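# Replace the full sharps bin and stow it in the tote

## Task

Take the full sharps bin out of its wall bracket, fit the empty bin from the shelved bench into that bracket, and place the full bin inside the tote on the cart. The cart and the stool may be moved. When finished, release the gripper and back the robot away. The robot must not tip over or be left leaning, or the task counts as failed.

## Robot and tools

ROBOT. A Hello Robot Stretch 4, roughly 1.6 m tall, with one arm. It has an omni-wheel base (rim within 0.23 m of the base origin), a lift that rides up a mast, a telescoping arm reaching forward, a three-joint wrist (yaw, pitch, roll) and a two-finger gripper with bendable steel fingers. Because there is one arm, every joint target is a single named number and there are no per-arm lists.

FRAMES. The base frame sits on the floor under the base centre: x ahead, y to the left, z up. hand_pose is reported in this frame and marks a point between the open fingertips; its printed position may be somewhat off. With all wrist joints at 0 the hand axes line up with the base axes. The odometry frame is wherever the base frame was when the scene began.

execute_actions. Argument "actions" is a list holding one action or nothing (an empty list just reports state and pictures). "cameras" picks which images come back: head_camera, head_left_camera, head_right_camera, wrist_camera, or "all"; omitted or null means all, [] means none; an unknown name rejects the call. An action can contain "base", "joints", or both, plus optional "pace" and "contact_limits"; alternatively it contains only {"end_of_arm": "enable_torque"}, which re-powers wrist or gripper motors that shut off, leaving them holding in place. Base and joint motions in one action begin together and may finish at different times.
- base: exactly one key, each a relative move from the base's last reported position, not a pose. translate_m: metres straight ahead (negative backs up), -2 to 2. strafe_m: metres sideways, left positive, -2 to 2. rotate_rad: radians turning in place, counter-clockwise from above positive, -3.2 to 3.2.
- joints: absolute targets, keyed by name. lift_m 0 to 1.2 m (height). arm_m 0 to 0.55 m (extension). wrist_yaw_rad -1.134 to 4.276 (0 straight out, positive toward the left, 3.14 tucked back; past 3.4 the arm may obstruct). wrist_pitch_rad -1.117 to 4.259 (0 level, 1.57 pointing down). wrist_roll_rad -1.117 to 4.259 (0 has fingers level; positive turns clockwise as seen from behind the gripper). gripper_m -0.038 to 0.141 m, the fingertip gap; negative values press the tips together. Targets outside a joint range get clipped and the result notes it; any other bad value or unknown key rejects the call with no motion. Each action runs at most 15 s.
- pace: "slow", "default", "fast" or "max". Base speeds 0.1/0.3/0.4/0.6 m/s and turn rates 1/2/3/4 rad/s respectively, reduced when the lift is above 0.2 m (down to 0.3 m/s and 1 rad/s at full height).
- contact_limits: only key arm_m, 0 (gentlest) to 0.75 (firmest), default 0.5; the arm halts when it pushes harder than this.
A part left out of an action may still be driving toward an earlier target without the status saying so. To unfold the wrist at the start, send lift_m 0.4 together with wrist_yaw_rad 0.

wait: argument seconds, 0 to 10; commands nothing and returns the same report as an empty action.
zoom_image: camera name plus region [x0, y0, x1, y1] in pixels from the image's top-left, no larger than 504 by 504, on the most recent full image.
read_manual: returns only licence text; no motion.
finished_scene: argument scene (the current scene number); ends it irreversibly after the last command has been held, and reports success. The goal must still hold at that moment.

RESULTS. base_status and joint_status describe how each motion of the last accepted action ended. "done" for the base means the wheels turned the commanded amount, even with slip. "off_target": resting short of target, maybe still pushing. "contact_stop_at_<key>": that part hit something, dropped its target, and went slack (a slack lift may sink under load, slack wheels may roll). "limit_stop_at_<name>": a built-in limit intervened; "limit_stop_at_tilt" means the lean exceeds 6 degrees and lift, arm and wheels stop obeying until it eases; "limit_stop_at_own_body" means a joint would hit the robot, and can occur with wrist_pitch_rad under -0.2 combined with roll under -0.4 or over 4. "torque_fault": a wrist or gripper motor maxed out and went limp; send enable_torque. on_its_own lists what the call did not command; "held at" gives a joint's held target. If one call reports a stop, the later calls in the same reply are skipped.
lidar_m: 12 distances in metres, 30-degree sectors starting straight ahead and going counter-clockwise (4th left, 7th behind, 10th right); "-" means nothing seen or closer than 0.25 m. It misses glass, thin legs and much behind the robot, and sees table tops. wrist_depth_mm: a 7 by 7 grid from top left, median depth 100 to 2000 mm, "-" if unreadable. base_odometry counts wheel turns only; if turned_by_wheels and turned_by_imu disagree by over about 0.1 rad, the base bumped or slipped. base_tilt in degrees, forward and right positive, with a fixed offset up to about 1.5. motor_effort is percent of maximum with the peak in brackets; wheel efforts positive turn the base right. An at-rest effort outside its normal range suggests a load or contact; a carried load shifts wrist pitch effort.

GRIPPING. Command a gap smaller than the object to grasp; smaller squeezes harder and pulls it toward the wrist. Neither the gap reading nor "done" confirms a hold; a firm squeeze at gap 0 or above shows in the gripper effort. Fingertips pressed on a surface can jam; lift to free them.

AVOID. Turning or driving with over 1 kg held and arm_m above 0.2, especially at fast paces; strong sustained pushes or pulls, above all with the lift high or a high contact limit; dropping, slamming or hard hits. Something may occasionally nudge a loose object. Cameras: head_camera looks ahead and down from the mast top (turn the base to look around); the left and right fisheyes look more steeply and show the base and arm; wrist_camera looks along the fingers.

Each tool is called after "Emit:" by a JSON object that holds its "api" and its "payload".

## Session

Emit:
{"api": "execute_actions", "payload": {"actions": []}}

Scene clock: 0.00 s.
base_odometry: x=+0.000 y=+0.000 heading=+0.000 (m, m, rad; odometry frame)
turned_by_wheels: +0.000 (rad since the last result)
turned_by_imu: +0.000 (rad since the last result)
base_tilt: forward=+0.4 right=-0.3 (deg)
lidar_m: 1.22 1.30 1.72 1.63 2.58 1.94 1.89 1.72 2.36 2.28 2.39 1.27
base_status: not commanded
joint_positions: lift_m=+0.226 arm_m=+0.002 wrist_yaw_rad=+3.161 wrist_pitch_rad=+0.014 wrist_roll_rad=+0.004 gripper_m=+0.057
joint_status: not commanded
motor_effort: lift_m=+21 arm_m=-1 wrist_yaw_rad=+1 wrist_pitch_rad=-5 wrist_roll_rad=+0 gripper_m=-2 wheel_0=+0 wheel_1=+0 wheel_2=+0 (%)
hand_pose: x=-0.1171 y=+0.0818 z=+0.4004 quat_wxyz=(-0.010, -0.007, +0.002, +1.000) (m; base frame)
wrist_depth_mm: - 141 249 - 1983 1921 1863 / - 112 140 - - 1863 1863 / - 113 140 - 1983 1921 1921 / - 123 156 - 1983 1863 1863 / 150 1708 - - - 1921 1808 / 206 1576 1308 1229 1138 1042 1160 / 201 1060 946 960 917 854 831
pictures: head_camera, head_left_camera, head_right_camera, wrist_camera
Images, in order (width x height): head_camera 420x560, head_left_camera 420x672, head_right_camera 420x672, wrist_camera 616x392.

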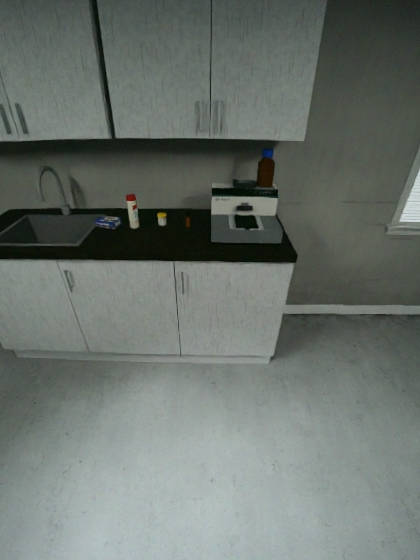

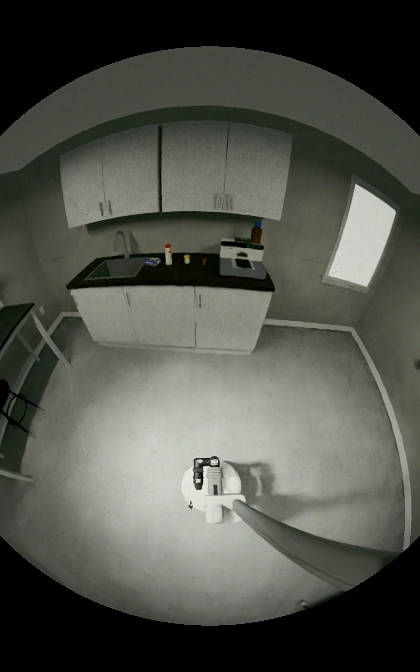

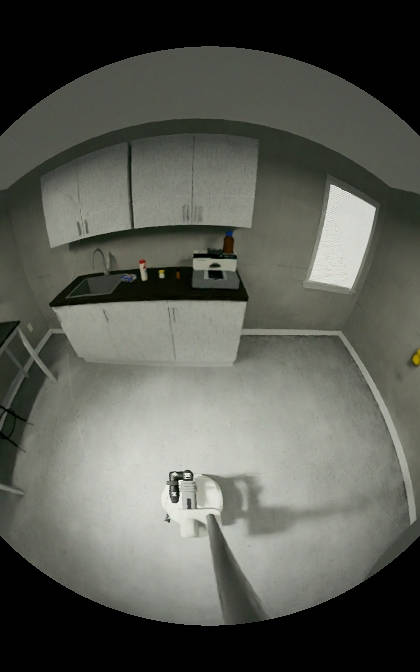

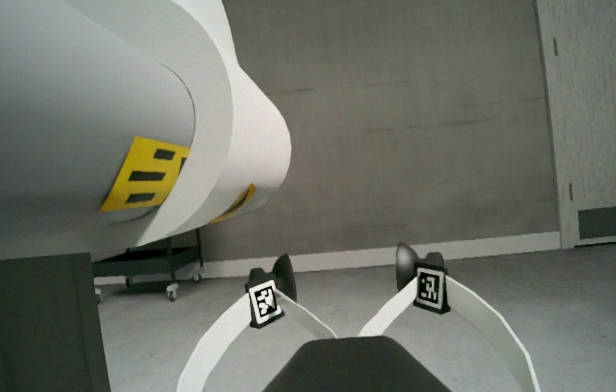

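Emit:
{"api": "execute_actions", "payload": {"actions": [{"base":{"rotate_rad":-1.571},"joints":{"lift_m":0.4,"wrist_yaw_rad":0}}]}}

Scene clock: 6.17 s.
base_odometry: x=+0.000 y=+0.000 heading=-1.571 (m, m, rad; odometry frame)
turned_by_wheels: -1.571 (rad since the last result)
turned_by_imu: -1.545 (rad since the last result)
base_tilt: forward=+0.4 right=-0.3 (deg)
lidar_m: 2.26 2.42 1.24 1.22 1.29 1.69 1.70 2.54 1.96 1.88 1.67 2.35
base_status: done
joint_positions: lift_m=+0.400 arm_m=+0.002 wrist_yaw_rad=+0.001 wrist_pitch_rad=+0.014 wrist_roll_rad=+0.004 gripper_m=+0.057
joint_status: all done
motor_effort: lift_m=+24(23) arm_m=-1(1) wrist_yaw_rad=-2(8) wrist_pitch_rad=-5(6) wrist_roll_rad=-1(1) gripper_m=-3(0) wheel_0=+2(10) wheel_1=+2(10) wheel_2=+1(9) (%)
hand_pose: x=+0.4616 y=-0.0873 z=+0.5740 quat_wxyz=(+1.000, +0.002, +0.007, +0.000) (m; base frame)
wrist_depth_mm: - - - - - 1983 1983 / - - - - 1983 1983 1921 / - - - - - 1983 1983 / - - - - - 1921 1983 / - - - - - 1921 1983 / - - 1708 1661 1537 1430 1499 / 1499 1464 1281 1308 1229 1182 1138
pictures: head_camera, head_left_camera, head_right_camera, wrist_camera
Images, in order (width x height): head_camera 420x560, head_left_camera 420x672, head_right_camera 420x672, wrist_camera 616x392.

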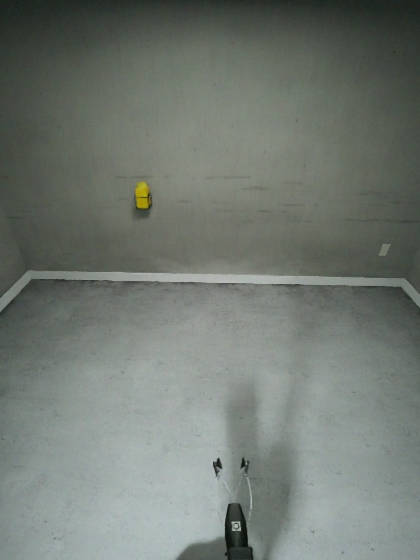

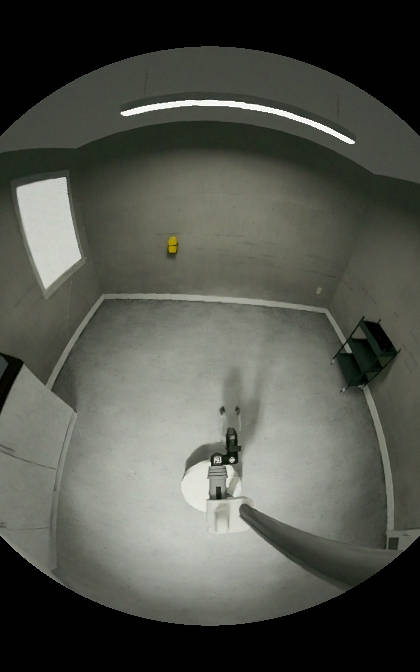

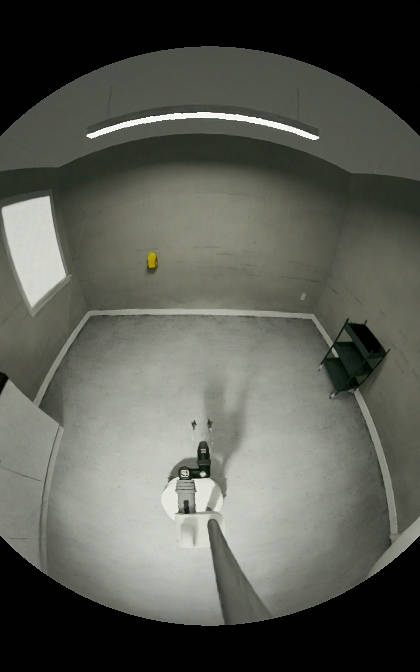

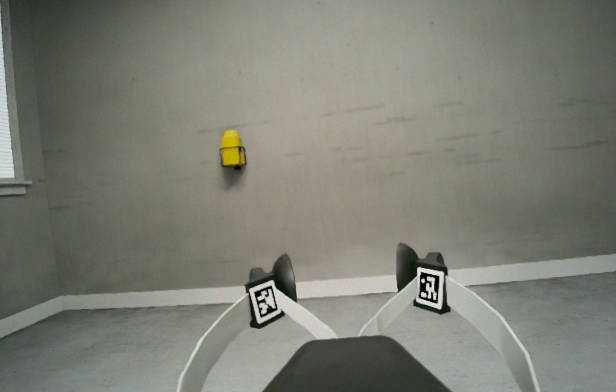

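Emit:
{"api": "execute_actions", "payload": {"actions": [{"base":{"translate_m":1.3},"joints":{"lift_m":0.6,"gripper_m":0.13},"pace":"fast"}], "cameras": []}}

Emit:
{"api": "execute_actions", "payload": {"actions": [{"base":{"strafe_m":0.6},"pace":"fast"}], "cameras": ["head_camera","wrist_camera"]}}

Scene clock: 19.43 s.
base_odometry: x=+0.001 y=-1.300 heading=-1.570 (m, m, rad; odometry frame)
turned_by_wheels: +0.000 (rad since the last result)
turned_by_imu: +0.001 (rad since the last result)
base_tilt: forward=+0.3 right=-0.3 (deg)
lidar_m: 0.98 1.01 1.50 1.73 1.47 1.79 3.69 2.66 1.61 1.55 1.35 1.02
base_status: done
joint_positions: lift_m=+0.600 arm_m=+0.002 wrist_yaw_rad=+0.000 wrist_pitch_rad=+0.014 wrist_roll_rad=+0.004 gripper_m=+0.130
joint_status: all done
motor_effort: lift_m=+23(25) arm_m=-1(1) wrist_yaw_rad=+0(1) wrist_pitch_rad=-6(6) wrist_roll_rad=+0(1) gripper_m=+1(2) wheel_0=+0(8) wheel_1=+1(10) wheel_2=+3(14) (%)
hand_pose: x=+0.4615 y=-0.0874 z=+0.7741 quat_wxyz=(+1.000, +0.002, +0.007, +0.000) (m; base frame)
wrist_depth_mm: 854 809 788 759 723 707 707 / 820 820 778 768 750 715 699 / 866 820 798 768 732 723 699 / 741 820 809 768 768 732 715 / 854 831 798 778 759 723 732 / 854 831 221 778 759 723 723 / 878 842 809 778 750 750 732
pictures: none
No camera images: the call's "cameras" was empty. Leave "cameras" out to get every camera's image.

Scene clock: 22.07 s.
base_odometry: x=+0.601 y=-1.300 heading=-1.570 (m, m, rad; odometry frame)
turned_by_wheels: +0.000 (rad since the last result)
turned_by_imu: +0.002 (rad since the last result)
base_tilt: forward=+0.4 right=-0.3 (deg)
lidar_m: 0.91 1.08 1.16 1.12 1.12 1.01 3.78 3.45 2.18 2.13 1.36 1.04
base_status: done
joint_positions: lift_m=+0.600 arm_m=+0.002 wrist_yaw_rad=+0.000 wrist_pitch_rad=+0.014 wrist_roll_rad=+0.004 gripper_m=+0.130
joint_status: not commanded
motor_effort: lift_m=+23(23) arm_m=-1(1) wrist_yaw_rad=+0(1) wrist_pitch_rad=-5(5) wrist_roll_rad=-1(3) gripper_m=+0(0) wheel_0=+1(13) wheel_1=-3(12) wheel_2=+1(0) (%)
hand_pose: x=+0.4615 y=-0.0874 z=+0.7741 quat_wxyz=(+1.000, +0.002, +0.007, +0.000) (m; base frame)
wrist_depth_mm: 878 842 820 798 768 759 723 / 904 854 842 798 768 759 741 / 878 854 820 809 778 759 732 / 904 854 831 809 768 768 741 / 891 866 831 820 788 768 750 / 904 878 219 798 798 759 750 / 917 891 866 831 798 778 750
pictures: head_camera, wrist_camera
Images, in order (width x height): head_camera 420x560, wrist_camera 616x392.

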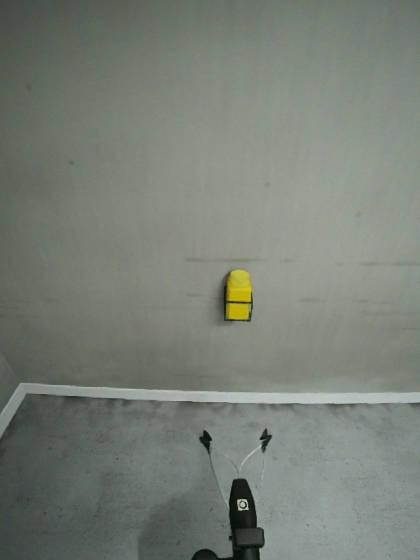

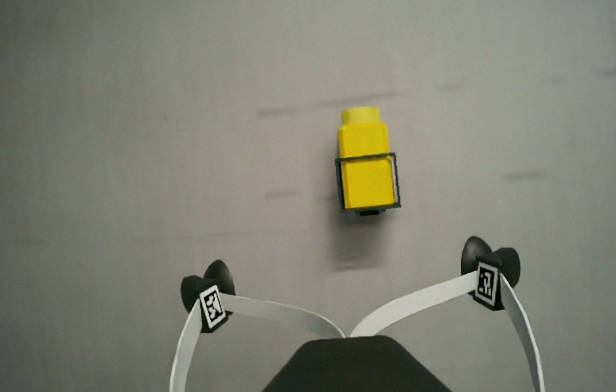

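Emit:
{"api": "execute_actions", "payload": {"actions": [{"base":{"rotate_rad":-0.05},"joints":{"lift_m":0.72,"arm_m":0.2,"gripper_m":0.141}}], "cameras": ["head_camera","wrist_camera"]}}

Scene clock: 42.93 s.
base_odometry: x=+0.601 y=-1.300 heading=-1.620 (m, m, rad; odometry frame)
turned_by_wheels: -0.050 (rad since the last result)
turned_by_imu: -0.050 (rad since the last result)
base_tilt: forward=+0.3 right=-0.3 (deg)
lidar_m: 0.91 1.08 1.15 1.14 1.20 0.98 2.34 3.63 2.67 2.15 1.47 1.05
base_status: done
joint_positions: lift_m=+0.720 arm_m=+0.199 wrist_yaw_rad=+0.000 wrist_pitch_rad=+0.014 wrist_roll_rad=+0.004 gripper_m=+0.141
joint_status: all done
motor_effort: lift_m=+23(26) arm_m=+5(6) wrist_yaw_rad=-1(1) wrist_pitch_rad=-5(6) wrist_roll_rad=-1(0) gripper_m=-1(0) wheel_0=+1(5) wheel_1=+3(4) wheel_2=+1(5) (%)
hand_pose: x=+0.6585 y=-0.0874 z=+0.8941 quat_wxyz=(+1.000, +0.002, +0.007, +0.000) (m; base frame)
wrist_depth_mm: 634 627 609 603 597 580 569 / 640 627 615 609 597 574 569 / 647 634 627 609 597 597 574 / 647 634 627 603 597 585 580 / 647 634 627 621 591 585 585 / 661 647 208 574 504 193 585 / 661 661 627 621 615 603 585
pictures: head_camera, wrist_camera
Images, in order (width x height): head_camera 420x560, wrist_camera 616x392.

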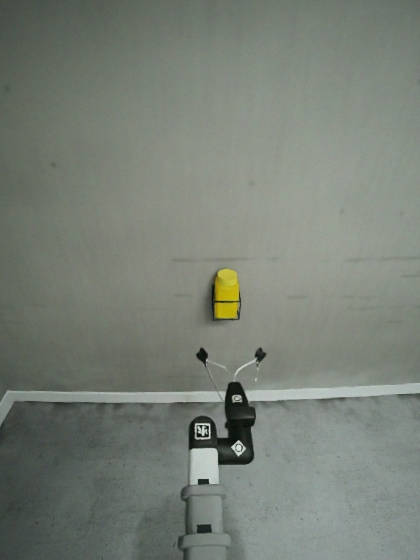

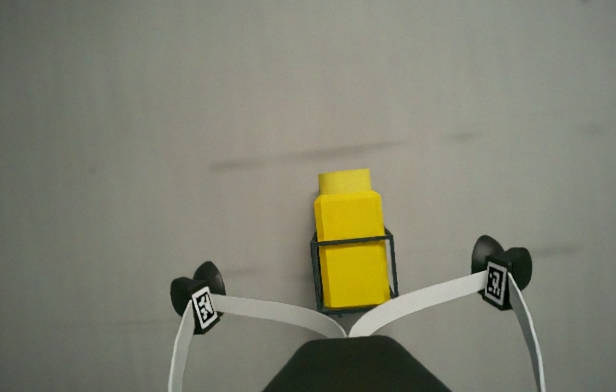

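Emit:
{"api": "execute_actions", "payload": {"actions": [{"base":{"translate_m":0.2},"joints":{"lift_m":0.715}}], "cameras": ["head_camera","wrist_camera"]}}

Scene clock: 58.80 s.
base_odometry: x=+0.591 y=-1.499 heading=-1.620 (m, m, rad; odometry frame)
turned_by_wheels: +0.000 (rad since the last result)
turned_by_imu: +0.000 (rad since the last result)
base_tilt: forward=+0.4 right=-0.3 (deg)
lidar_m: 0.70 0.86 1.16 1.12 1.20 1.19 2.57 3.35 2.23 2.17 1.16 0.86
base_status: done
joint_positions: lift_m=+0.715 arm_m=+0.199 wrist_yaw_rad=+0.000 wrist_pitch_rad=+0.014 wrist_roll_rad=+0.004 gripper_m=+0.141
joint_status: all done
motor_effort: lift_m=+19(24) arm_m=+5(5) wrist_yaw_rad=+0(0) wrist_pitch_rad=-5(5) wrist_roll_rad=-1(0) gripper_m=-1(3) wheel_0=+3(8) wheel_1=+3(7) wheel_2=+0(11) (%)
hand_pose: x=+0.6585 y=-0.0874 z=+0.8894 quat_wxyz=(+1.000, +0.002, +0.007, +0.000) (m; base frame)
wrist_depth_mm: 430 421 407 402 399 387 384 / 430 418 415 404 394 392 387 / 430 424 418 407 402 394 389 / 436 424 418 410 312 397 394 / 442 427 424 310 303 392 392 / 439 433 208 307 304 193 397 / 442 439 427 362 294 404 394
pictures: head_camera, wrist_camera
Images, in order (width x height): head_camera 420x560, wrist_camera 616x392.

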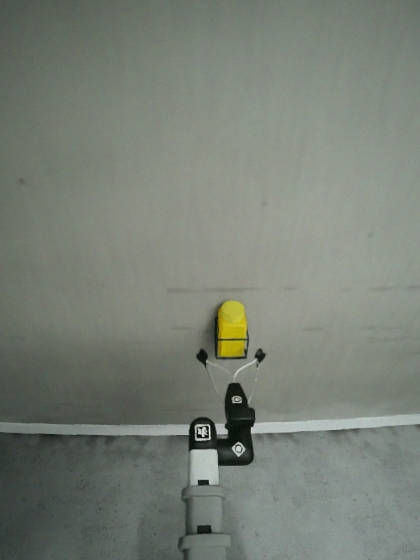

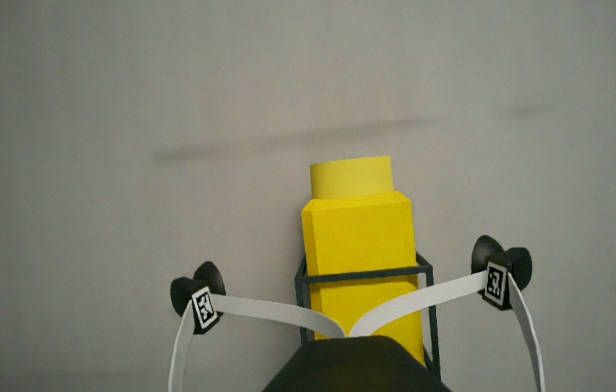

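Emit:
{"api": "execute_actions", "payload": {"actions": [{"base":{"strafe_m":-0.012},"joints":{"lift_m":0.72}}], "cameras": []}}

Emit:
{"api": "execute_actions", "payload": {"actions": [{"joints":{"arm_m":0.32},"pace":"slow","contact_limits":{"arm_m":0.15}}], "cameras": ["head_camera","wrist_camera"]}}

Scene clock: 71.33 s.
base_odometry: x=+0.579 y=-1.499 heading=-1.619 (m, m, rad; odometry frame)
turned_by_wheels: +0.000 (rad since the last result)
turned_by_imu: +0.000 (rad since the last result)
base_tilt: forward=+0.4 right=-0.2 (deg)
lidar_m: 0.72 0.86 1.17 1.14 1.25 1.18 2.41 3.61 2.24 2.16 1.20 0.87
base_status: done
joint_positions: lift_m=+0.720 arm_m=+0.199 wrist_yaw_rad=+0.000 wrist_pitch_rad=+0.014 wrist_roll_rad=+0.004 gripper_m=+0.141
joint_status: all done
motor_effort: lift_m=+24(25) arm_m=+5(5) wrist_yaw_rad=-1(0) wrist_pitch_rad=-5(4) wrist_roll_rad=-2(0) gripper_m=-1(2) wheel_0=+3(11) wheel_1=-1(9) wheel_2=+0(1) (%)
hand_pose: x=+0.6585 y=-0.0874 z=+0.8941 quat_wxyz=(+1.000, +0.002, +0.007, +0.000) (m; base frame)
wrist_depth_mm: 421 421 413 404 399 389 382 / 430 424 413 407 399 387 384 / 436 421 418 407 402 392 387 / 436 427 418 320 402 394 389 / 439 430 421 306 304 394 392 / 442 430 208 306 304 193 397 / 445 439 424 364 297 402 394
pictures: none
No camera images: the call's "cameras" was empty. Leave "cameras" out to get every camera's image.

Scene clock: 73.80 s.
base_odometry: x=+0.579 y=-1.499 heading=-1.619 (m, m, rad; odometry frame)
turned_by_wheels: +0.000 (rad since the last result)
turned_by_imu: +0.000 (rad since the last result)
base_tilt: forward=+0.4 right=-0.3 (deg)
lidar_m: 0.72 0.85 1.16 1.13 1.23 1.20 2.43 3.62 2.23 2.14 1.14 0.83
base_status: not commanded
joint_positions: lift_m=+0.720 arm_m=+0.319 wrist_yaw_rad=+0.000 wrist_pitch_rad=+0.014 wrist_roll_rad=+0.004 gripper_m=+0.141
joint_status: all done
motor_effort: lift_m=+23(24) arm_m=+5(6) wrist_yaw_rad=-1(1) wrist_pitch_rad=-5(5) wrist_roll_rad=+0(0) gripper_m=-1(1) wheel_0=+4(3) wheel_1=-1(1) wheel_2=+0(0) (%)
contact_limits: arm_m 0.15
hand_pose: x=+0.7785 y=-0.0874 z=+0.8941 quat_wxyz=(+1.000, +0.002, +0.007, +0.000) (m; base frame)
wrist_depth_mm: 301 297 291 285 279 274 270 / 304 300 291 285 283 274 271 / 307 298 293 286 282 277 273 / 307 304 296 199 198 281 274 / 309 304 297 185 182 278 278 / 312 306 208 185 181 192 279 / 314 307 301 181 175 282 278
pictures: head_camera, wrist_camera
Images, in order (width x height): head_camera 420x560, wrist_camera 616x392.

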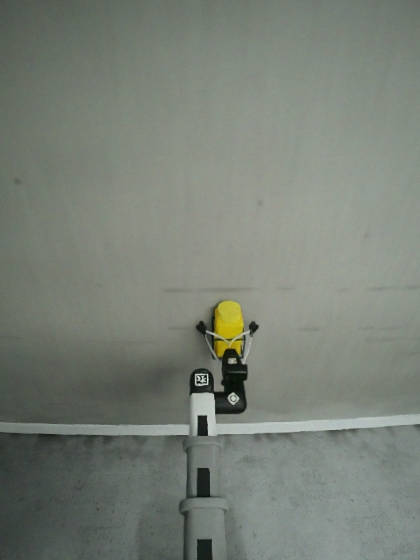

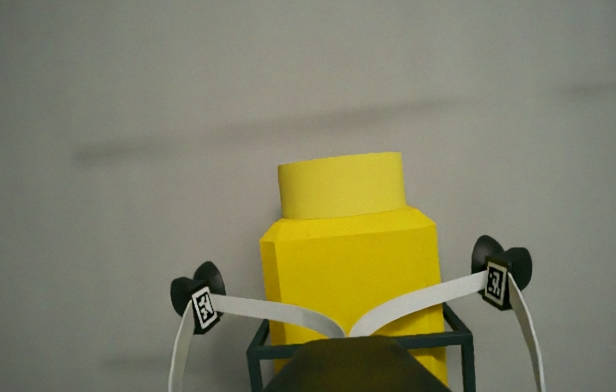

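Emit:
{"api": "execute_actions", "payload": {"actions": [{"joints":{"gripper_m":0.045}}], "cameras": ["wrist_camera"]}}

Emit:
{"api": "execute_actions", "payload": {"actions": [{"joints":{"lift_m":0.86},"pace":"slow"}], "cameras": ["head_camera","wrist_camera"]}}

Scene clock: 84.97 s.
base_odometry: x=+0.579 y=-1.499 heading=-1.619 (m, m, rad; odometry frame)
turned_by_wheels: +0.000 (rad since the last result)
turned_by_imu: -0.001 (rad since the last result)
base_tilt: forward=+0.5 right=-0.3 (deg)
lidar_m: 0.72 0.87 1.18 1.12 1.23 1.19 2.44 3.62 2.25 2.16 1.18 0.85
base_status: not commanded
joint_positions: lift_m=+0.720 arm_m=+0.321 wrist_yaw_rad=+0.011 wrist_pitch_rad=+0.013 wrist_roll_rad=+0.004 gripper_m=+0.046
joint_status: all done
on_its_own: wrist_yaw_rad is at rest, and its effort (-32) is outside its rest range (-13 to +13)
motor_effort: lift_m=+23(23) arm_m=-7(7) wrist_yaw_rad=-32(31) wrist_pitch_rad=-2(6) wrist_roll_rad=+0(3) gripper_m=-34(35) wheel_0=-5(5) wheel_1=-2(2) wheel_2=+11(12) (%)
hand_pose: x=+0.7815 y=-0.0843 z=+0.8943 quat_wxyz=(+1.000, +0.002, +0.007, +0.005) (m; base frame)
wrist_depth_mm: 297 293 285 279 274 267 265 / 300 294 287 281 276 267 266 / 303 294 289 282 277 271 265 / 306 297 291 183 185 273 267 / 306 300 294 174 171 272 270 / 309 303 191 176 174 180 270 / 309 303 296 136 129 276 274
pictures: wrist_camera
Images, in order (width x height): wrist_camera 616x392.

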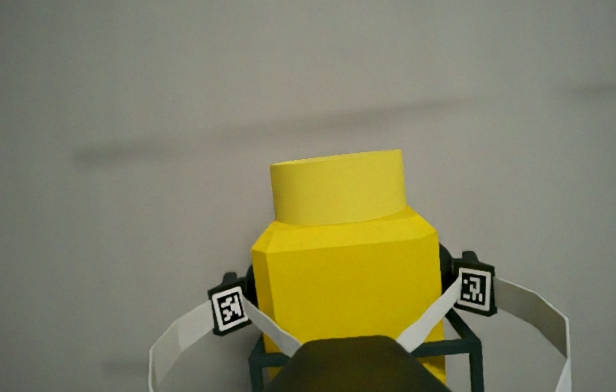

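Scene clock: 86.93 s.
base_odometry: x=+0.579 y=-1.499 heading=-1.620 (m, m, rad; odometry frame)
turned_by_wheels: +0.000 (rad since the last result)
turned_by_imu: -0.015 (rad since the last result)
base_tilt: forward=+0.4 right=-0.3 (deg)
lidar_m: 0.75 0.85 1.18 1.13 1.23 1.19 2.29 3.34 2.24 2.16 1.18 0.87
base_status: not commanded
joint_positions: lift_m=+0.860 arm_m=+0.321 wrist_yaw_rad=+0.000 wrist_pitch_rad=+0.020 wrist_roll_rad=+0.004 gripper_m=+0.045
joint_status: all done
on_its_own: wrist_pitch_rad is at rest, and its effort (-24) is outside its rest range (-23 to +23)
motor_effort: lift_m=+26(29) arm_m=-5(7) wrist_yaw_rad=+0(39) wrist_pitch_rad=-24(41) wrist_roll_rad=-1(1) gripper_m=-15(32) wheel_0=+1(5) wheel_1=-2(6) wheel_2=+2(14) (%)
hand_pose: x=+0.7802 y=-0.0873 z=+1.0320 quat_wxyz=(+1.000, +0.002, +0.010, +0.000) (m; base frame)
wrist_depth_mm: 291 289 283 279 274 271 267 / 294 291 285 281 278 272 270 / 298 291 287 281 278 276 270 / 300 294 289 179 189 279 273 / 303 297 291 170 167 279 276 / 306 298 189 172 168 182 277 / 304 301 296 137 134 286 282
pictures: head_camera, wrist_camera
Images, in order (width x height): head_camera 420x560, wrist_camera 616x392.

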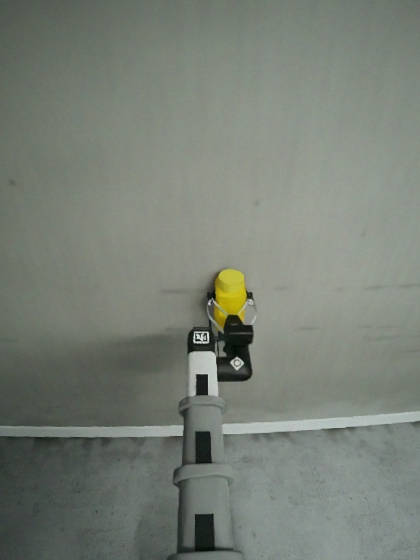

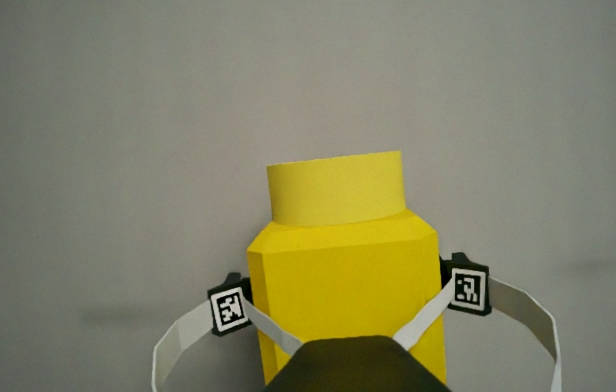

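Emit:
{"api": "execute_actions", "payload": {"actions": [{"joints":{"arm_m":0.0}}], "cameras": []}}

Emit:
{"api": "execute_actions", "payload": {"actions": [{"base":{"rotate_rad":-1.57},"pace":"slow"}], "cameras": ["head_camera","head_left_camera"]}}

Scene clock: 98.60 s.
base_odometry: x=+0.579 y=-1.499 heading=-1.620 (m, m, rad; odometry frame)
turned_by_wheels: +0.000 (rad since the last result)
turned_by_imu: -0.001 (rad since the last result)
base_tilt: forward=+0.4 right=-0.3 (deg)
lidar_m: 0.41 0.86 1.18 1.14 1.23 1.20 2.30 3.33 2.25 2.15 1.19 0.42
base_status: not commanded
joint_positions: lift_m=+0.860 arm_m=+0.003 wrist_yaw_rad=+0.000 wrist_pitch_rad=+0.021 wrist_roll_rad=+0.004 gripper_m=+0.045
joint_status: all done
joint sent to its limit — the command would take arm_m past its lower limit, so that joint was sent only as far as its limit.
on_its_own: wrist_pitch_rad is at rest, and its effort (-26) is outside its rest range (-23 to +23)
motor_effort: lift_m=+26(26) arm_m=-5(7) wrist_yaw_rad=+1(2) wrist_pitch_rad=-26(26) wrist_roll_rad=+0(0) gripper_m=-14(17) wheel_0=+1(1) wheel_1=-1(1) wheel_2=+2(2) (%)
hand_pose: x=+0.4621 y=-0.0875 z=+1.0319 quat_wxyz=(+1.000, +0.002, +0.010, +0.000) (m; base frame)
wrist_depth_mm: 627 603 603 591 580 574 569 / 627 615 603 603 585 585 569 / 640 615 615 597 603 580 569 / 634 627 609 179 189 597 580 / 640 634 615 171 167 597 585 / 654 634 189 172 168 182 591 / 654 640 627 137 133 597 591
pictures: none
No camera images: the call's "cameras" was empty. Leave "cameras" out to get every camera's image.

Scene clock: 101.47 s.
base_odometry: x=+0.579 y=-1.499 heading=+3.094 (m, m, rad; odometry frame)
turned_by_wheels: -1.569 (rad since the last result)
turned_by_imu: -1.543 (rad since the last result)
base_tilt: forward=+0.3 right=-0.3 (deg)
lidar_m: 0.40 1.17 0.84 0.73 0.87 1.17 1.14 1.22 1.21 2.28 3.29 0.45
base_status: done
joint_positions: lift_m=+0.860 arm_m=+0.003 wrist_yaw_rad=+0.000 wrist_pitch_rad=+0.021 wrist_roll_rad=+0.004 gripper_m=+0.045
joint_status: not commanded
on_its_own: wrist_pitch_rad is at rest, and its effort (-24) is outside its rest range (-23 to +23)
motor_effort: lift_m=+26(26) arm_m=-5(5) wrist_yaw_rad=+0(1) wrist_pitch_rad=-24(25) wrist_roll_rad=-1(1) gripper_m=-17(17) wheel_0=+3(5) wheel_1=+4(10) wheel_2=+3(5) (%)
hand_pose: x=+0.4621 y=-0.0874 z=+1.0319 quat_wxyz=(+1.000, +0.002, +0.010, +0.000) (m; base frame)
wrist_depth_mm: 1281 1808 - - - - - / 1229 1808 - - - - - / 1182 1708 - - - - - / 1182 1756 - 180 189 - - / 1160 1661 - 170 167 - - / 1138 1576 189 172 168 182 - / 1138 1397 - 137 133 - 1983
pictures: head_camera, head_left_camera
Images, in order (width x height): head_camera 420x560, head_left_camera 420x672.

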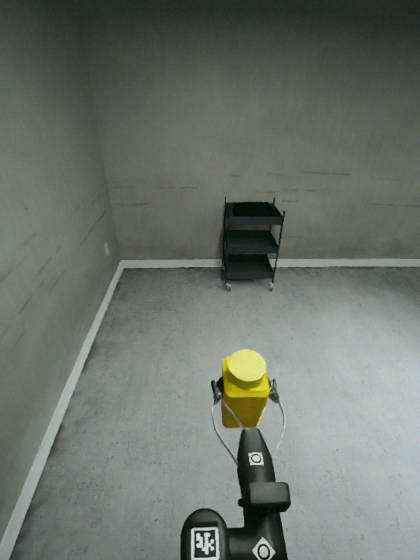

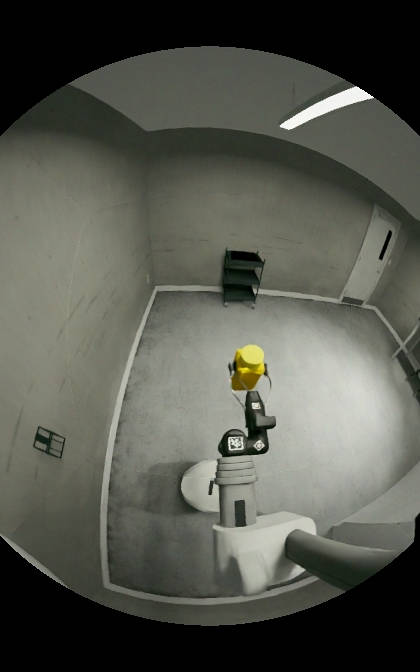

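Emit:
{"api": "execute_actions", "payload": {"actions": [{"base":{"translate_m":1.2}}], "cameras": ["head_camera","head_left_camera"]}}

Scene clock: 111.47 s.
base_odometry: x=-0.620 y=-1.443 heading=+3.095 (m, m, rad; odometry frame)
turned_by_wheels: +0.001 (rad since the last result)
turned_by_imu: +0.000 (rad since the last result)
base_tilt: forward=+0.4 right=-0.3 (deg)
lidar_m: 0.39 1.16 0.86 0.80 0.84 1.19 2.35 2.09 2.55 3.14 1.96 0.41
base_status: done
joint_positions: lift_m=+0.860 arm_m=+0.003 wrist_yaw_rad=+0.000 wrist_pitch_rad=+0.021 wrist_roll_rad=+0.004 gripper_m=+0.045
joint_status: not commanded
on_its_own: wrist_pitch_rad is at rest, and its effort (-25) is outside its rest range (-23 to +23)
motor_effort: lift_m=+26(26) arm_m=-5(5) wrist_yaw_rad=-1(0) wrist_pitch_rad=-25(25) wrist_roll_rad=-1(1) gripper_m=-15(18) wheel_0=+2(5) wheel_1=+3(7) wheel_2=+1(8) (%)
hand_pose: x=+0.4621 y=-0.0874 z=+1.0319 quat_wxyz=(+1.000, +0.002, +0.010, +0.000) (m; base frame)
wrist_depth_mm: 1205 1160 1118 1160 1098 1118 1060 / 1182 1182 1160 1138 1118 1098 1078 / 1205 1205 1160 1138 1098 1098 1078 / 1160 1205 1182 180 189 1118 1098 / 1118 1229 1205 170 167 1118 1118 / 1118 1255 188 172 169 182 866 / 1138 1255 1205 137 134 715 715
pictures: head_camera, head_left_camera
Images, in order (width x height): head_camera 420x560, head_left_camera 420x672.

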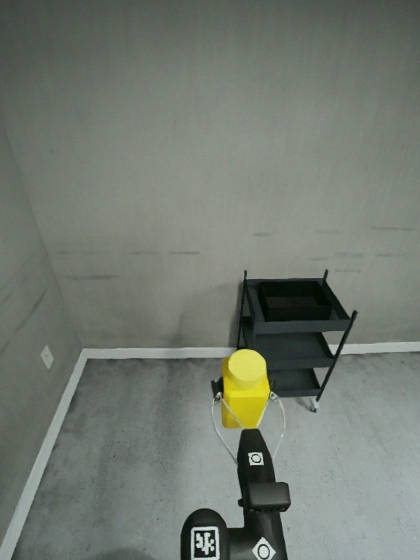

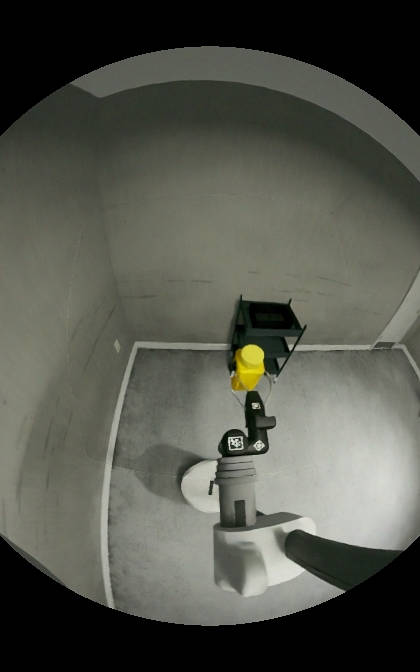

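Emit:
{"api": "execute_actions", "payload": {"actions": [{"base":{"strafe_m":-0.30}}], "cameras": []}}

Emit:
{"api": "execute_actions", "payload": {"actions": [{"base":{"translate_m":0.4}}], "cameras": ["head_camera","head_left_camera","wrist_camera"]}}

Scene clock: 124.77 s.
base_odometry: x=-0.606 y=-1.143 heading=+3.095 (m, m, rad; odometry frame)
turned_by_wheels: +0.000 (rad since the last result)
turned_by_imu: -0.001 (rad since the last result)
base_tilt: forward=+0.3 right=-0.3 (deg)
lidar_m: 0.39 1.41 1.14 1.10 1.18 1.44 2.36 1.95 2.54 2.83 1.95 0.43
base_status: done
joint_positions: lift_m=+0.860 arm_m=+0.003 wrist_yaw_rad=+0.000 wrist_pitch_rad=+0.021 wrist_roll_rad=+0.004 gripper_m=+0.045
joint_status: not commanded
on_its_own: wrist_pitch_rad is at rest, and its effort (-24) is outside its rest range (-23 to +23)
motor_effort: lift_m=+25(26) arm_m=-5(5) wrist_yaw_rad=+1(1) wrist_pitch_rad=-24(25) wrist_roll_rad=-1(1) gripper_m=-17(17) wheel_0=+2(11) wheel_1=+0(9) wheel_2=+1(0) (%)
hand_pose: x=+0.4621 y=-0.0875 z=+1.0320 quat_wxyz=(+1.000, +0.002, +0.010, +0.000) (m; base frame)
wrist_depth_mm: 1205 1160 1160 1118 1098 1098 1078 / 1205 1205 1182 1160 1118 1098 1098 / 1205 1182 1182 1160 1138 1098 1098 / 1205 1205 1182 179 188 1118 1078 / 1255 1205 1182 171 167 1118 1118 / 1255 1229 189 172 169 183 1138 / 1255 1255 1205 138 133 723 1138
pictures: none
No camera images: the call's "cameras" was empty. Leave "cameras" out to get every camera's image.

Scene clock: 127.60 s.
base_odometry: x=-1.005 y=-1.125 heading=+3.095 (m, m, rad; odometry frame)
turned_by_wheels: +0.000 (rad since the last result)
turned_by_imu: +0.000 (rad since the last result)
base_tilt: forward=+0.4 right=-0.3 (deg)
lidar_m: 0.41 1.02 1.16 1.08 1.16 1.61 2.79 2.35 2.97 2.86 1.36 0.42
base_status: done
joint_positions: lift_m=+0.860 arm_m=+0.003 wrist_yaw_rad=+0.000 wrist_pitch_rad=+0.021 wrist_roll_rad=+0.004 gripper_m=+0.045
joint_status: not commanded
on_its_own: wrist_pitch_rad is at rest, and its effort (-25) is outside its rest range (-23 to +23)
motor_effort: lift_m=+25(25) arm_m=-5(5) wrist_yaw_rad=+1(1) wrist_pitch_rad=-25(24) wrist_roll_rad=-1(0) gripper_m=-17(20) wheel_0=+2(5) wheel_1=+1(7) wheel_2=+0(11) (%)
hand_pose: x=+0.4621 y=-0.0875 z=+1.0320 quat_wxyz=(+1.000, +0.002, +0.010, +0.000) (m; base frame)
wrist_depth_mm: 768 768 750 741 723 699 699 / 788 759 750 723 723 723 699 / 778 778 750 750 732 715 707 / 788 778 759 180 189 723 715 / 788 768 768 171 167 732 715 / 809 798 189 172 168 183 723 / 820 809 768 137 133 741 723
pictures: head_camera, head_left_camera, wrist_camera
Images, in order (width x height): head_camera 420x560, head_left_camera 420x672, wrist_camera 616x392.

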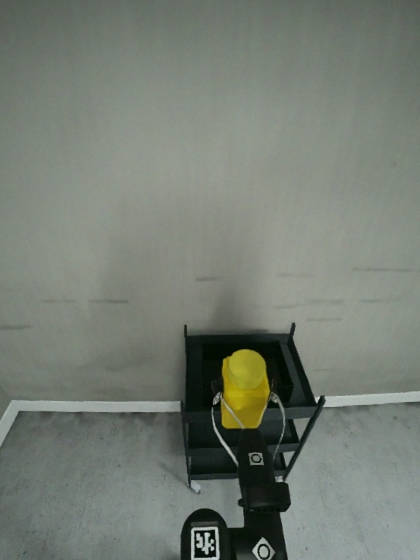

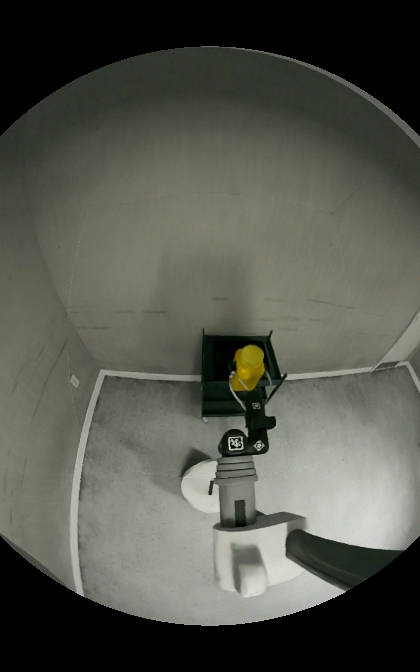

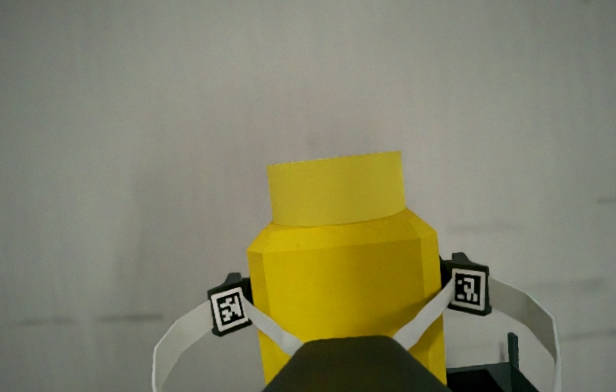

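Emit:
{"api": "execute_actions", "payload": {"actions": [{"base":{"strafe_m":-0.04},"joints":{"arm_m":0.3,"lift_m":0.8}}], "cameras": ["head_camera","head_right_camera","wrist_camera"]}}

Emit:
{"api": "zoom_image", "payload": {"camera": "head_camera", "region": [110, 250, 350, 490]}}

Scene clock: 136.33 s.
base_odometry: x=-1.003 y=-1.085 heading=+3.095 (m, m, rad; odometry frame)
turned_by_wheels: +0.000 (rad since the last result)
turned_by_imu: -0.001 (rad since the last result)
base_tilt: forward=+0.4 right=-0.2 (deg)
lidar_m: 0.53 1.00 1.17 1.14 1.20 1.68 2.77 2.34 2.94 2.82 1.37 0.57
base_status: done
joint_positions: lift_m=+0.800 arm_m=+0.299 wrist_yaw_rad=+0.000 wrist_pitch_rad=+0.020 wrist_roll_rad=+0.004 gripper_m=+0.045
joint_status: all done
on_its_own: wrist_pitch_rad is at rest, and its effort (-25) is outside its rest range (-23 to +23)
motor_effort: lift_m=+22(22) arm_m=+5(6) wrist_yaw_rad=+0(2) wrist_pitch_rad=-25(26) wrist_roll_rad=-1(2) gripper_m=-18(17) wheel_0=+1(7) wheel_1=-2(12) wheel_2=-1(1) (%)
hand_pose: x=+0.7585 y=-0.0874 z=+0.9723 quat_wxyz=(+1.000, +0.002, +0.010, +0.000) (m; base frame)
wrist_depth_mm: 466 455 449 439 430 424 415 / 466 459 449 442 436 424 421 / 469 469 452 445 436 433 424 / 473 466 455 179 189 433 430 / 477 473 455 171 167 436 427 / 484 477 189 172 169 182 430 / 488 480 473 137 134 442 436
pictures: head_camera, head_right_camera, wrist_camera
Images, in order (width x height): head_camera 420x560, head_right_camera 420x672, wrist_camera 616x392.

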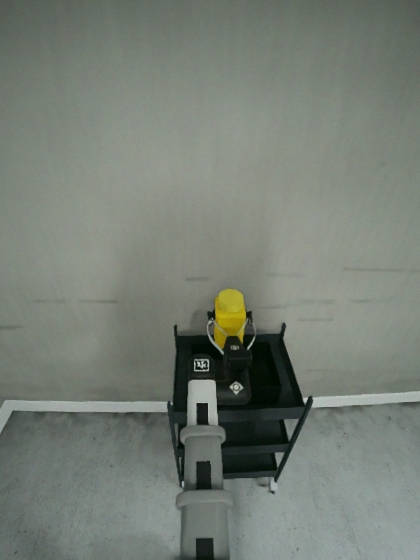

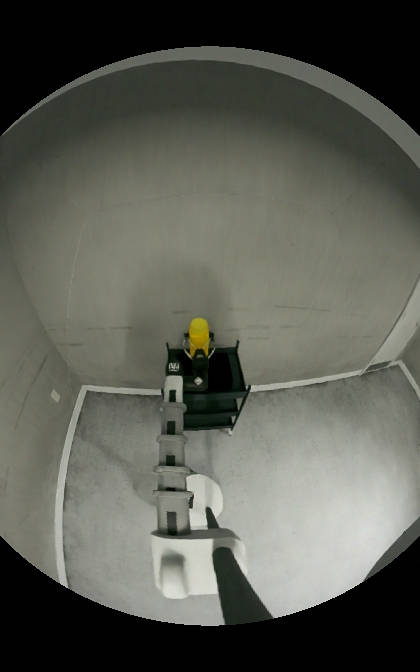

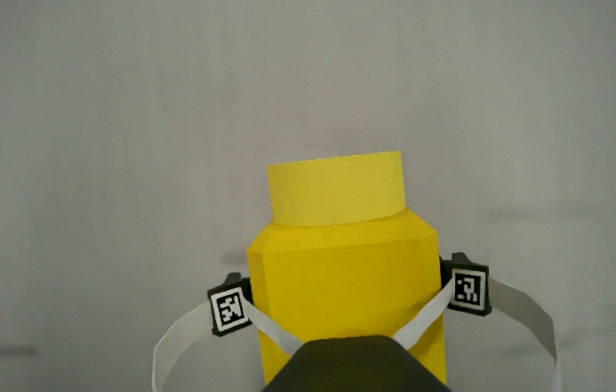

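Region (110, 250, 350, 490) of head_camera's 420x560 image, scaled by 2.100, with more detail than that image has.

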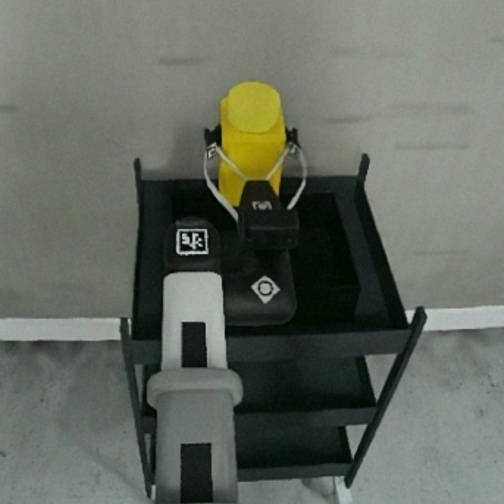

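Emit:
{"api": "execute_actions", "payload": {"actions": [{"joints":{"arm_m":0.275,"lift_m":0.69},"pace":"slow"}], "cameras": ["head_camera","wrist_camera"]}}

Emit:
{"api": "zoom_image", "payload": {"camera": "head_camera", "region": [110, 250, 350, 490]}}

Scene clock: 149.60 s.
base_odometry: x=-1.003 y=-1.085 heading=+3.095 (m, m, rad; odometry frame)
turned_by_wheels: +0.000 (rad since the last result)
turned_by_imu: -0.001 (rad since the last result)
base_tilt: forward=+0.3 right=-0.3 (deg)
lidar_m: 0.54 1.01 1.18 1.14 1.22 1.66 2.76 2.33 2.94 2.83 1.36 0.57
base_status: not commanded
joint_positions: lift_m=+0.690 arm_m=+0.276 wrist_yaw_rad=+0.000 wrist_pitch_rad=+0.021 wrist_roll_rad=+0.004 gripper_m=+0.045
joint_status: all done
on_its_own: wrist_pitch_rad is at rest, and its effort (-25) is outside its rest range (-23 to +23)
motor_effort: lift_m=+21(20) arm_m=-5(5) wrist_yaw_rad=+0(0) wrist_pitch_rad=-25(25) wrist_roll_rad=-1(1) gripper_m=-18(18) wheel_0=+1(1) wheel_1=-2(2) wheel_2=-1(1) (%)
hand_pose: x=+0.7352 y=-0.0874 z=+0.8623 quat_wxyz=(+1.000, +0.002, +0.010, +0.000) (m; base frame)
wrist_depth_mm: 484 484 473 459 455 445 439 / 492 480 473 462 455 449 445 / 500 484 473 469 462 455 445 / 500 492 480 180 189 455 452 / 512 500 488 170 167 452 455 / 508 500 190 172 169 182 455 / 517 512 488 137 133 306 301
pictures: head_camera, wrist_camera
Images, in order (width x height): head_camera 420x560, wrist_camera 616x392.

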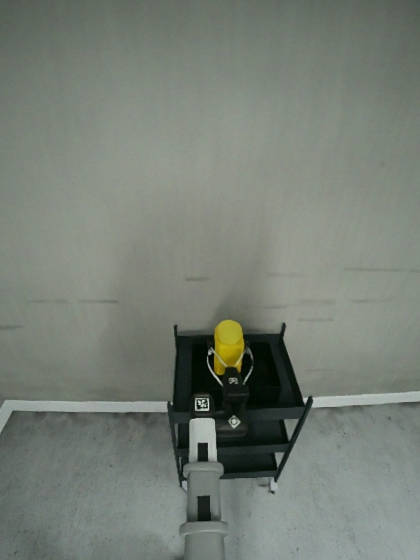

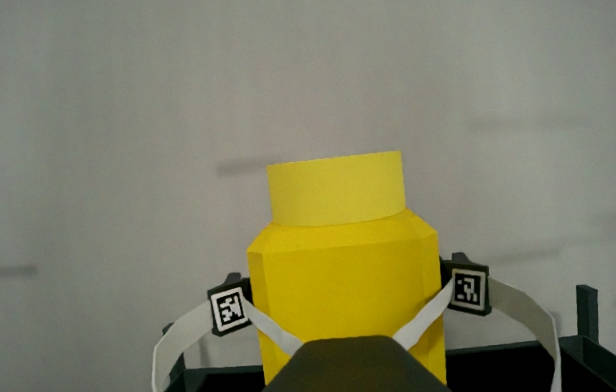

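Region (110, 250, 350, 490) of head_camera's 420x560 image, scaled by 2.100, with more detail than that image has.

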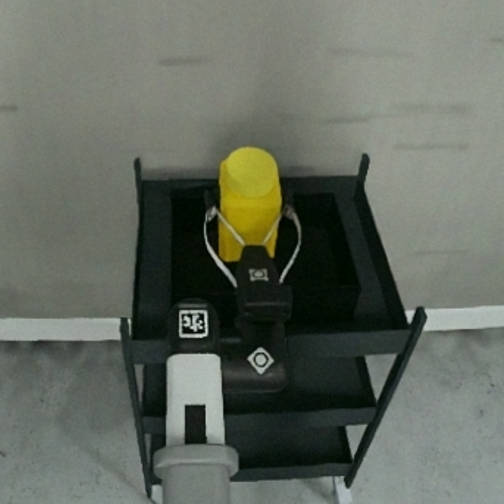

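Emit:
{"api": "execute_actions", "payload": {"actions": [{"joints":{"arm_m":0.26,"lift_m":0.655},"pace":"slow"}], "cameras": ["wrist_camera"]}}

Scene clock: 159.50 s.
base_odometry: x=-1.003 y=-1.085 heading=+3.095 (m, m, rad; odometry frame)
turned_by_wheels: +0.000 (rad since the last result)
turned_by_imu: -0.001 (rad since the last result)
base_tilt: forward=+0.4 right=-0.3 (deg)
lidar_m: 0.53 1.01 1.20 1.13 1.20 1.67 2.78 2.32 2.92 2.82 1.37 0.58
base_status: not commanded
joint_positions: lift_m=+0.655 arm_m=+0.261 wrist_yaw_rad=+0.000 wrist_pitch_rad=+0.021 wrist_roll_rad=+0.004 gripper_m=+0.045
joint_status: all done
on_its_own: wrist_pitch_rad is at rest, and its effort (-25) is outside its rest range (-23 to +23)
motor_effort: lift_m=+21(18) arm_m=-5(6) wrist_yaw_rad=+0(1) wrist_pitch_rad=-25(26) wrist_roll_rad=+0(0) gripper_m=-18(17) wheel_0=+1(1) wheel_1=-2(2) wheel_2=+0(0) (%)
hand_pose: x=+0.7202 y=-0.0874 z=+0.8273 quat_wxyz=(+1.000, +0.002, +0.010, +0.000) (m; base frame)
wrist_depth_mm: 508 492 484 480 469 459 452 / 508 500 488 477 473 462 462 / 512 508 492 484 477 466 462 / 517 508 500 180 188 473 466 / 521 512 504 171 167 477 469 / 525 517 189 172 168 182 345 / 530 517 330 137 134 322 -
pictures: wrist_camera
Images, in order (width x height): wrist_camera 616x392.

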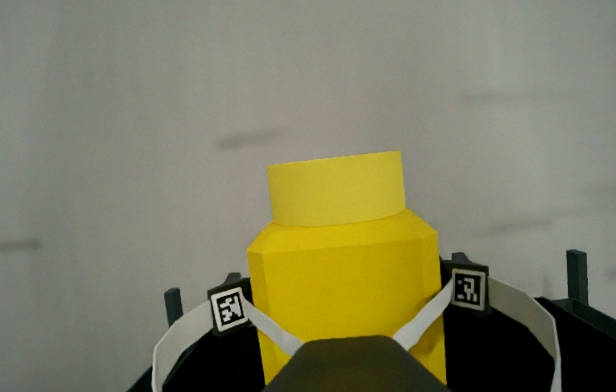

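Emit:
{"api": "execute_actions", "payload": {"actions": [{"joints":{"lift_m":0.64},"pace":"slow"}], "cameras": []}}

Emit:
{"api": "execute_actions", "payload": {"actions": [{"joints":{"lift_m":0.63},"pace":"slow"}], "cameras": ["wrist_camera"]}}

Scene clock: 166.73 s.
base_odometry: x=-1.003 y=-1.085 heading=+3.095 (m, m, rad; odometry frame)
turned_by_wheels: +0.000 (rad since the last result)
turned_by_imu: -0.001 (rad since the last result)
base_tilt: forward=+0.3 right=-0.3 (deg)
lidar_m: 0.54 1.00 1.18 1.12 1.20 1.67 2.78 2.31 2.92 2.81 1.36 0.58
base_status: not commanded
joint_positions: lift_m=+0.640 arm_m=+0.261 wrist_yaw_rad=+0.000 wrist_pitch_rad=+0.021 wrist_roll_rad=+0.004 gripper_m=+0.045
joint_status: all done
on_its_own: wrist_pitch_rad is at rest, and its effort (-25) is outside its rest range (-23 to +23)
motor_effort: lift_m=+21(21) arm_m=-5(5) wrist_yaw_rad=+0(1) wrist_pitch_rad=-25(24) wrist_roll_rad=+0(2) gripper_m=-18(16) wheel_0=+1(1) wheel_1=-2(2) wheel_2=-1(0) (%)
hand_pose: x=+0.7202 y=-0.0874 z=+0.8123 quat_wxyz=(+1.000, +0.002, +0.010, +0.000) (m; base frame)
wrist_depth_mm: 504 488 488 477 469 459 452 / 504 500 492 480 469 462 455 / 508 504 496 484 469 469 462 / 521 504 500 180 189 469 462 / 525 508 508 171 167 473 469 / 525 517 189 172 168 182 290 / 525 517 327 138 133 320 -
pictures: none
No camera images: the call's "cameras" was empty. Leave "cameras" out to get every camera's image.

Scene clock: 167.47 s.
base_odometry: x=-1.003 y=-1.085 heading=+3.095 (m, m, rad; odometry frame)
turned_by_wheels: +0.000 (rad since the last result)
turned_by_imu: +0.000 (rad since the last result)
base_tilt: forward=+0.4 right=-0.3 (deg)
lidar_m: 0.53 1.01 1.20 1.13 1.21 1.66 2.79 2.31 2.93 2.84 1.36 0.56
base_status: not commanded
joint_positions: lift_m=+0.630 arm_m=+0.261 wrist_yaw_rad=+0.000 wrist_pitch_rad=+0.021 wrist_roll_rad=+0.004 gripper_m=+0.045
joint_status: all done
on_its_own: wrist_pitch_rad is at rest, and its effort (-25) is outside its rest range (-23 to +23)
motor_effort: lift_m=+21(20) arm_m=-5(5) wrist_yaw_rad=+0(2) wrist_pitch_rad=-25(24) wrist_roll_rad=+0(2) gripper_m=-16(17) wheel_0=+1(1) wheel_1=-2(2) wheel_2=+0(1) (%)
hand_pose: x=+0.7202 y=-0.0874 z=+0.8023 quat_wxyz=(+1.000, +0.002, +0.010, +0.000) (m; base frame)
wrist_depth_mm: 504 492 488 480 469 459 452 / 512 500 492 480 477 466 455 / 517 500 492 488 480 466 455 / 512 508 496 180 189 469 466 / 521 512 508 171 167 469 466 / 521 521 190 172 169 182 285 / 530 436 330 137 133 322 -
pictures: wrist_camera
Images, in order (width x height): wrist_camera 616x392.

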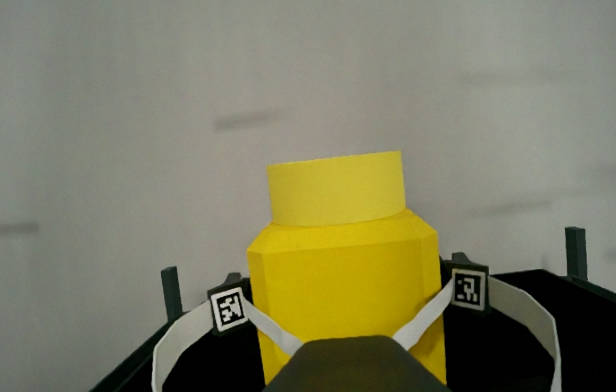

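Emit:
{"api": "execute_actions", "payload": {"actions": [{"joints":{"lift_m":0.62},"pace":"slow"}], "cameras": []}}

Scene clock: 173.63 s.
base_odometry: x=-1.003 y=-1.085 heading=+3.095 (m, m, rad; odometry frame)
turned_by_wheels: +0.000 (rad since the last result)
turned_by_imu: -0.001 (rad since the last result)
base_tilt: forward=+0.4 right=-0.3 (deg)
lidar_m: 0.54 1.02 1.16 1.14 1.20 1.64 2.79 2.34 2.93 2.86 1.36 0.57
base_status: not commanded
joint_positions: lift_m=+0.620 arm_m=+0.261 wrist_yaw_rad=+0.000 wrist_pitch_rad=+0.021 wrist_roll_rad=+0.004 gripper_m=+0.045
joint_status: all done
on_its_own: wrist_pitch_rad is at rest, and its effort (-24) is outside its rest range (-23 to +23)
motor_effort: lift_m=+21(23) arm_m=-5(5) wrist_yaw_rad=+0(0) wrist_pitch_rad=-24(25) wrist_roll_rad=+0(0) gripper_m=-16(17) wheel_0=+1(1) wheel_1=-2(2) wheel_2=-1(0) (%)
hand_pose: x=+0.7202 y=-0.0874 z=+0.7923 quat_wxyz=(+1.000, +0.002, +0.010, +0.000) (m; base frame)
wrist_depth_mm: 500 492 488 477 469 459 455 / 508 500 496 480 469 462 459 / 512 500 492 484 473 462 459 / 521 512 500 179 189 469 462 / 525 512 504 170 167 466 424 / 525 517 189 172 168 182 285 / 535 251 330 138 133 319 -
pictures: none
No camera images: the call's "cameras" was empty. Leave "cameras" out to get every camera's image.


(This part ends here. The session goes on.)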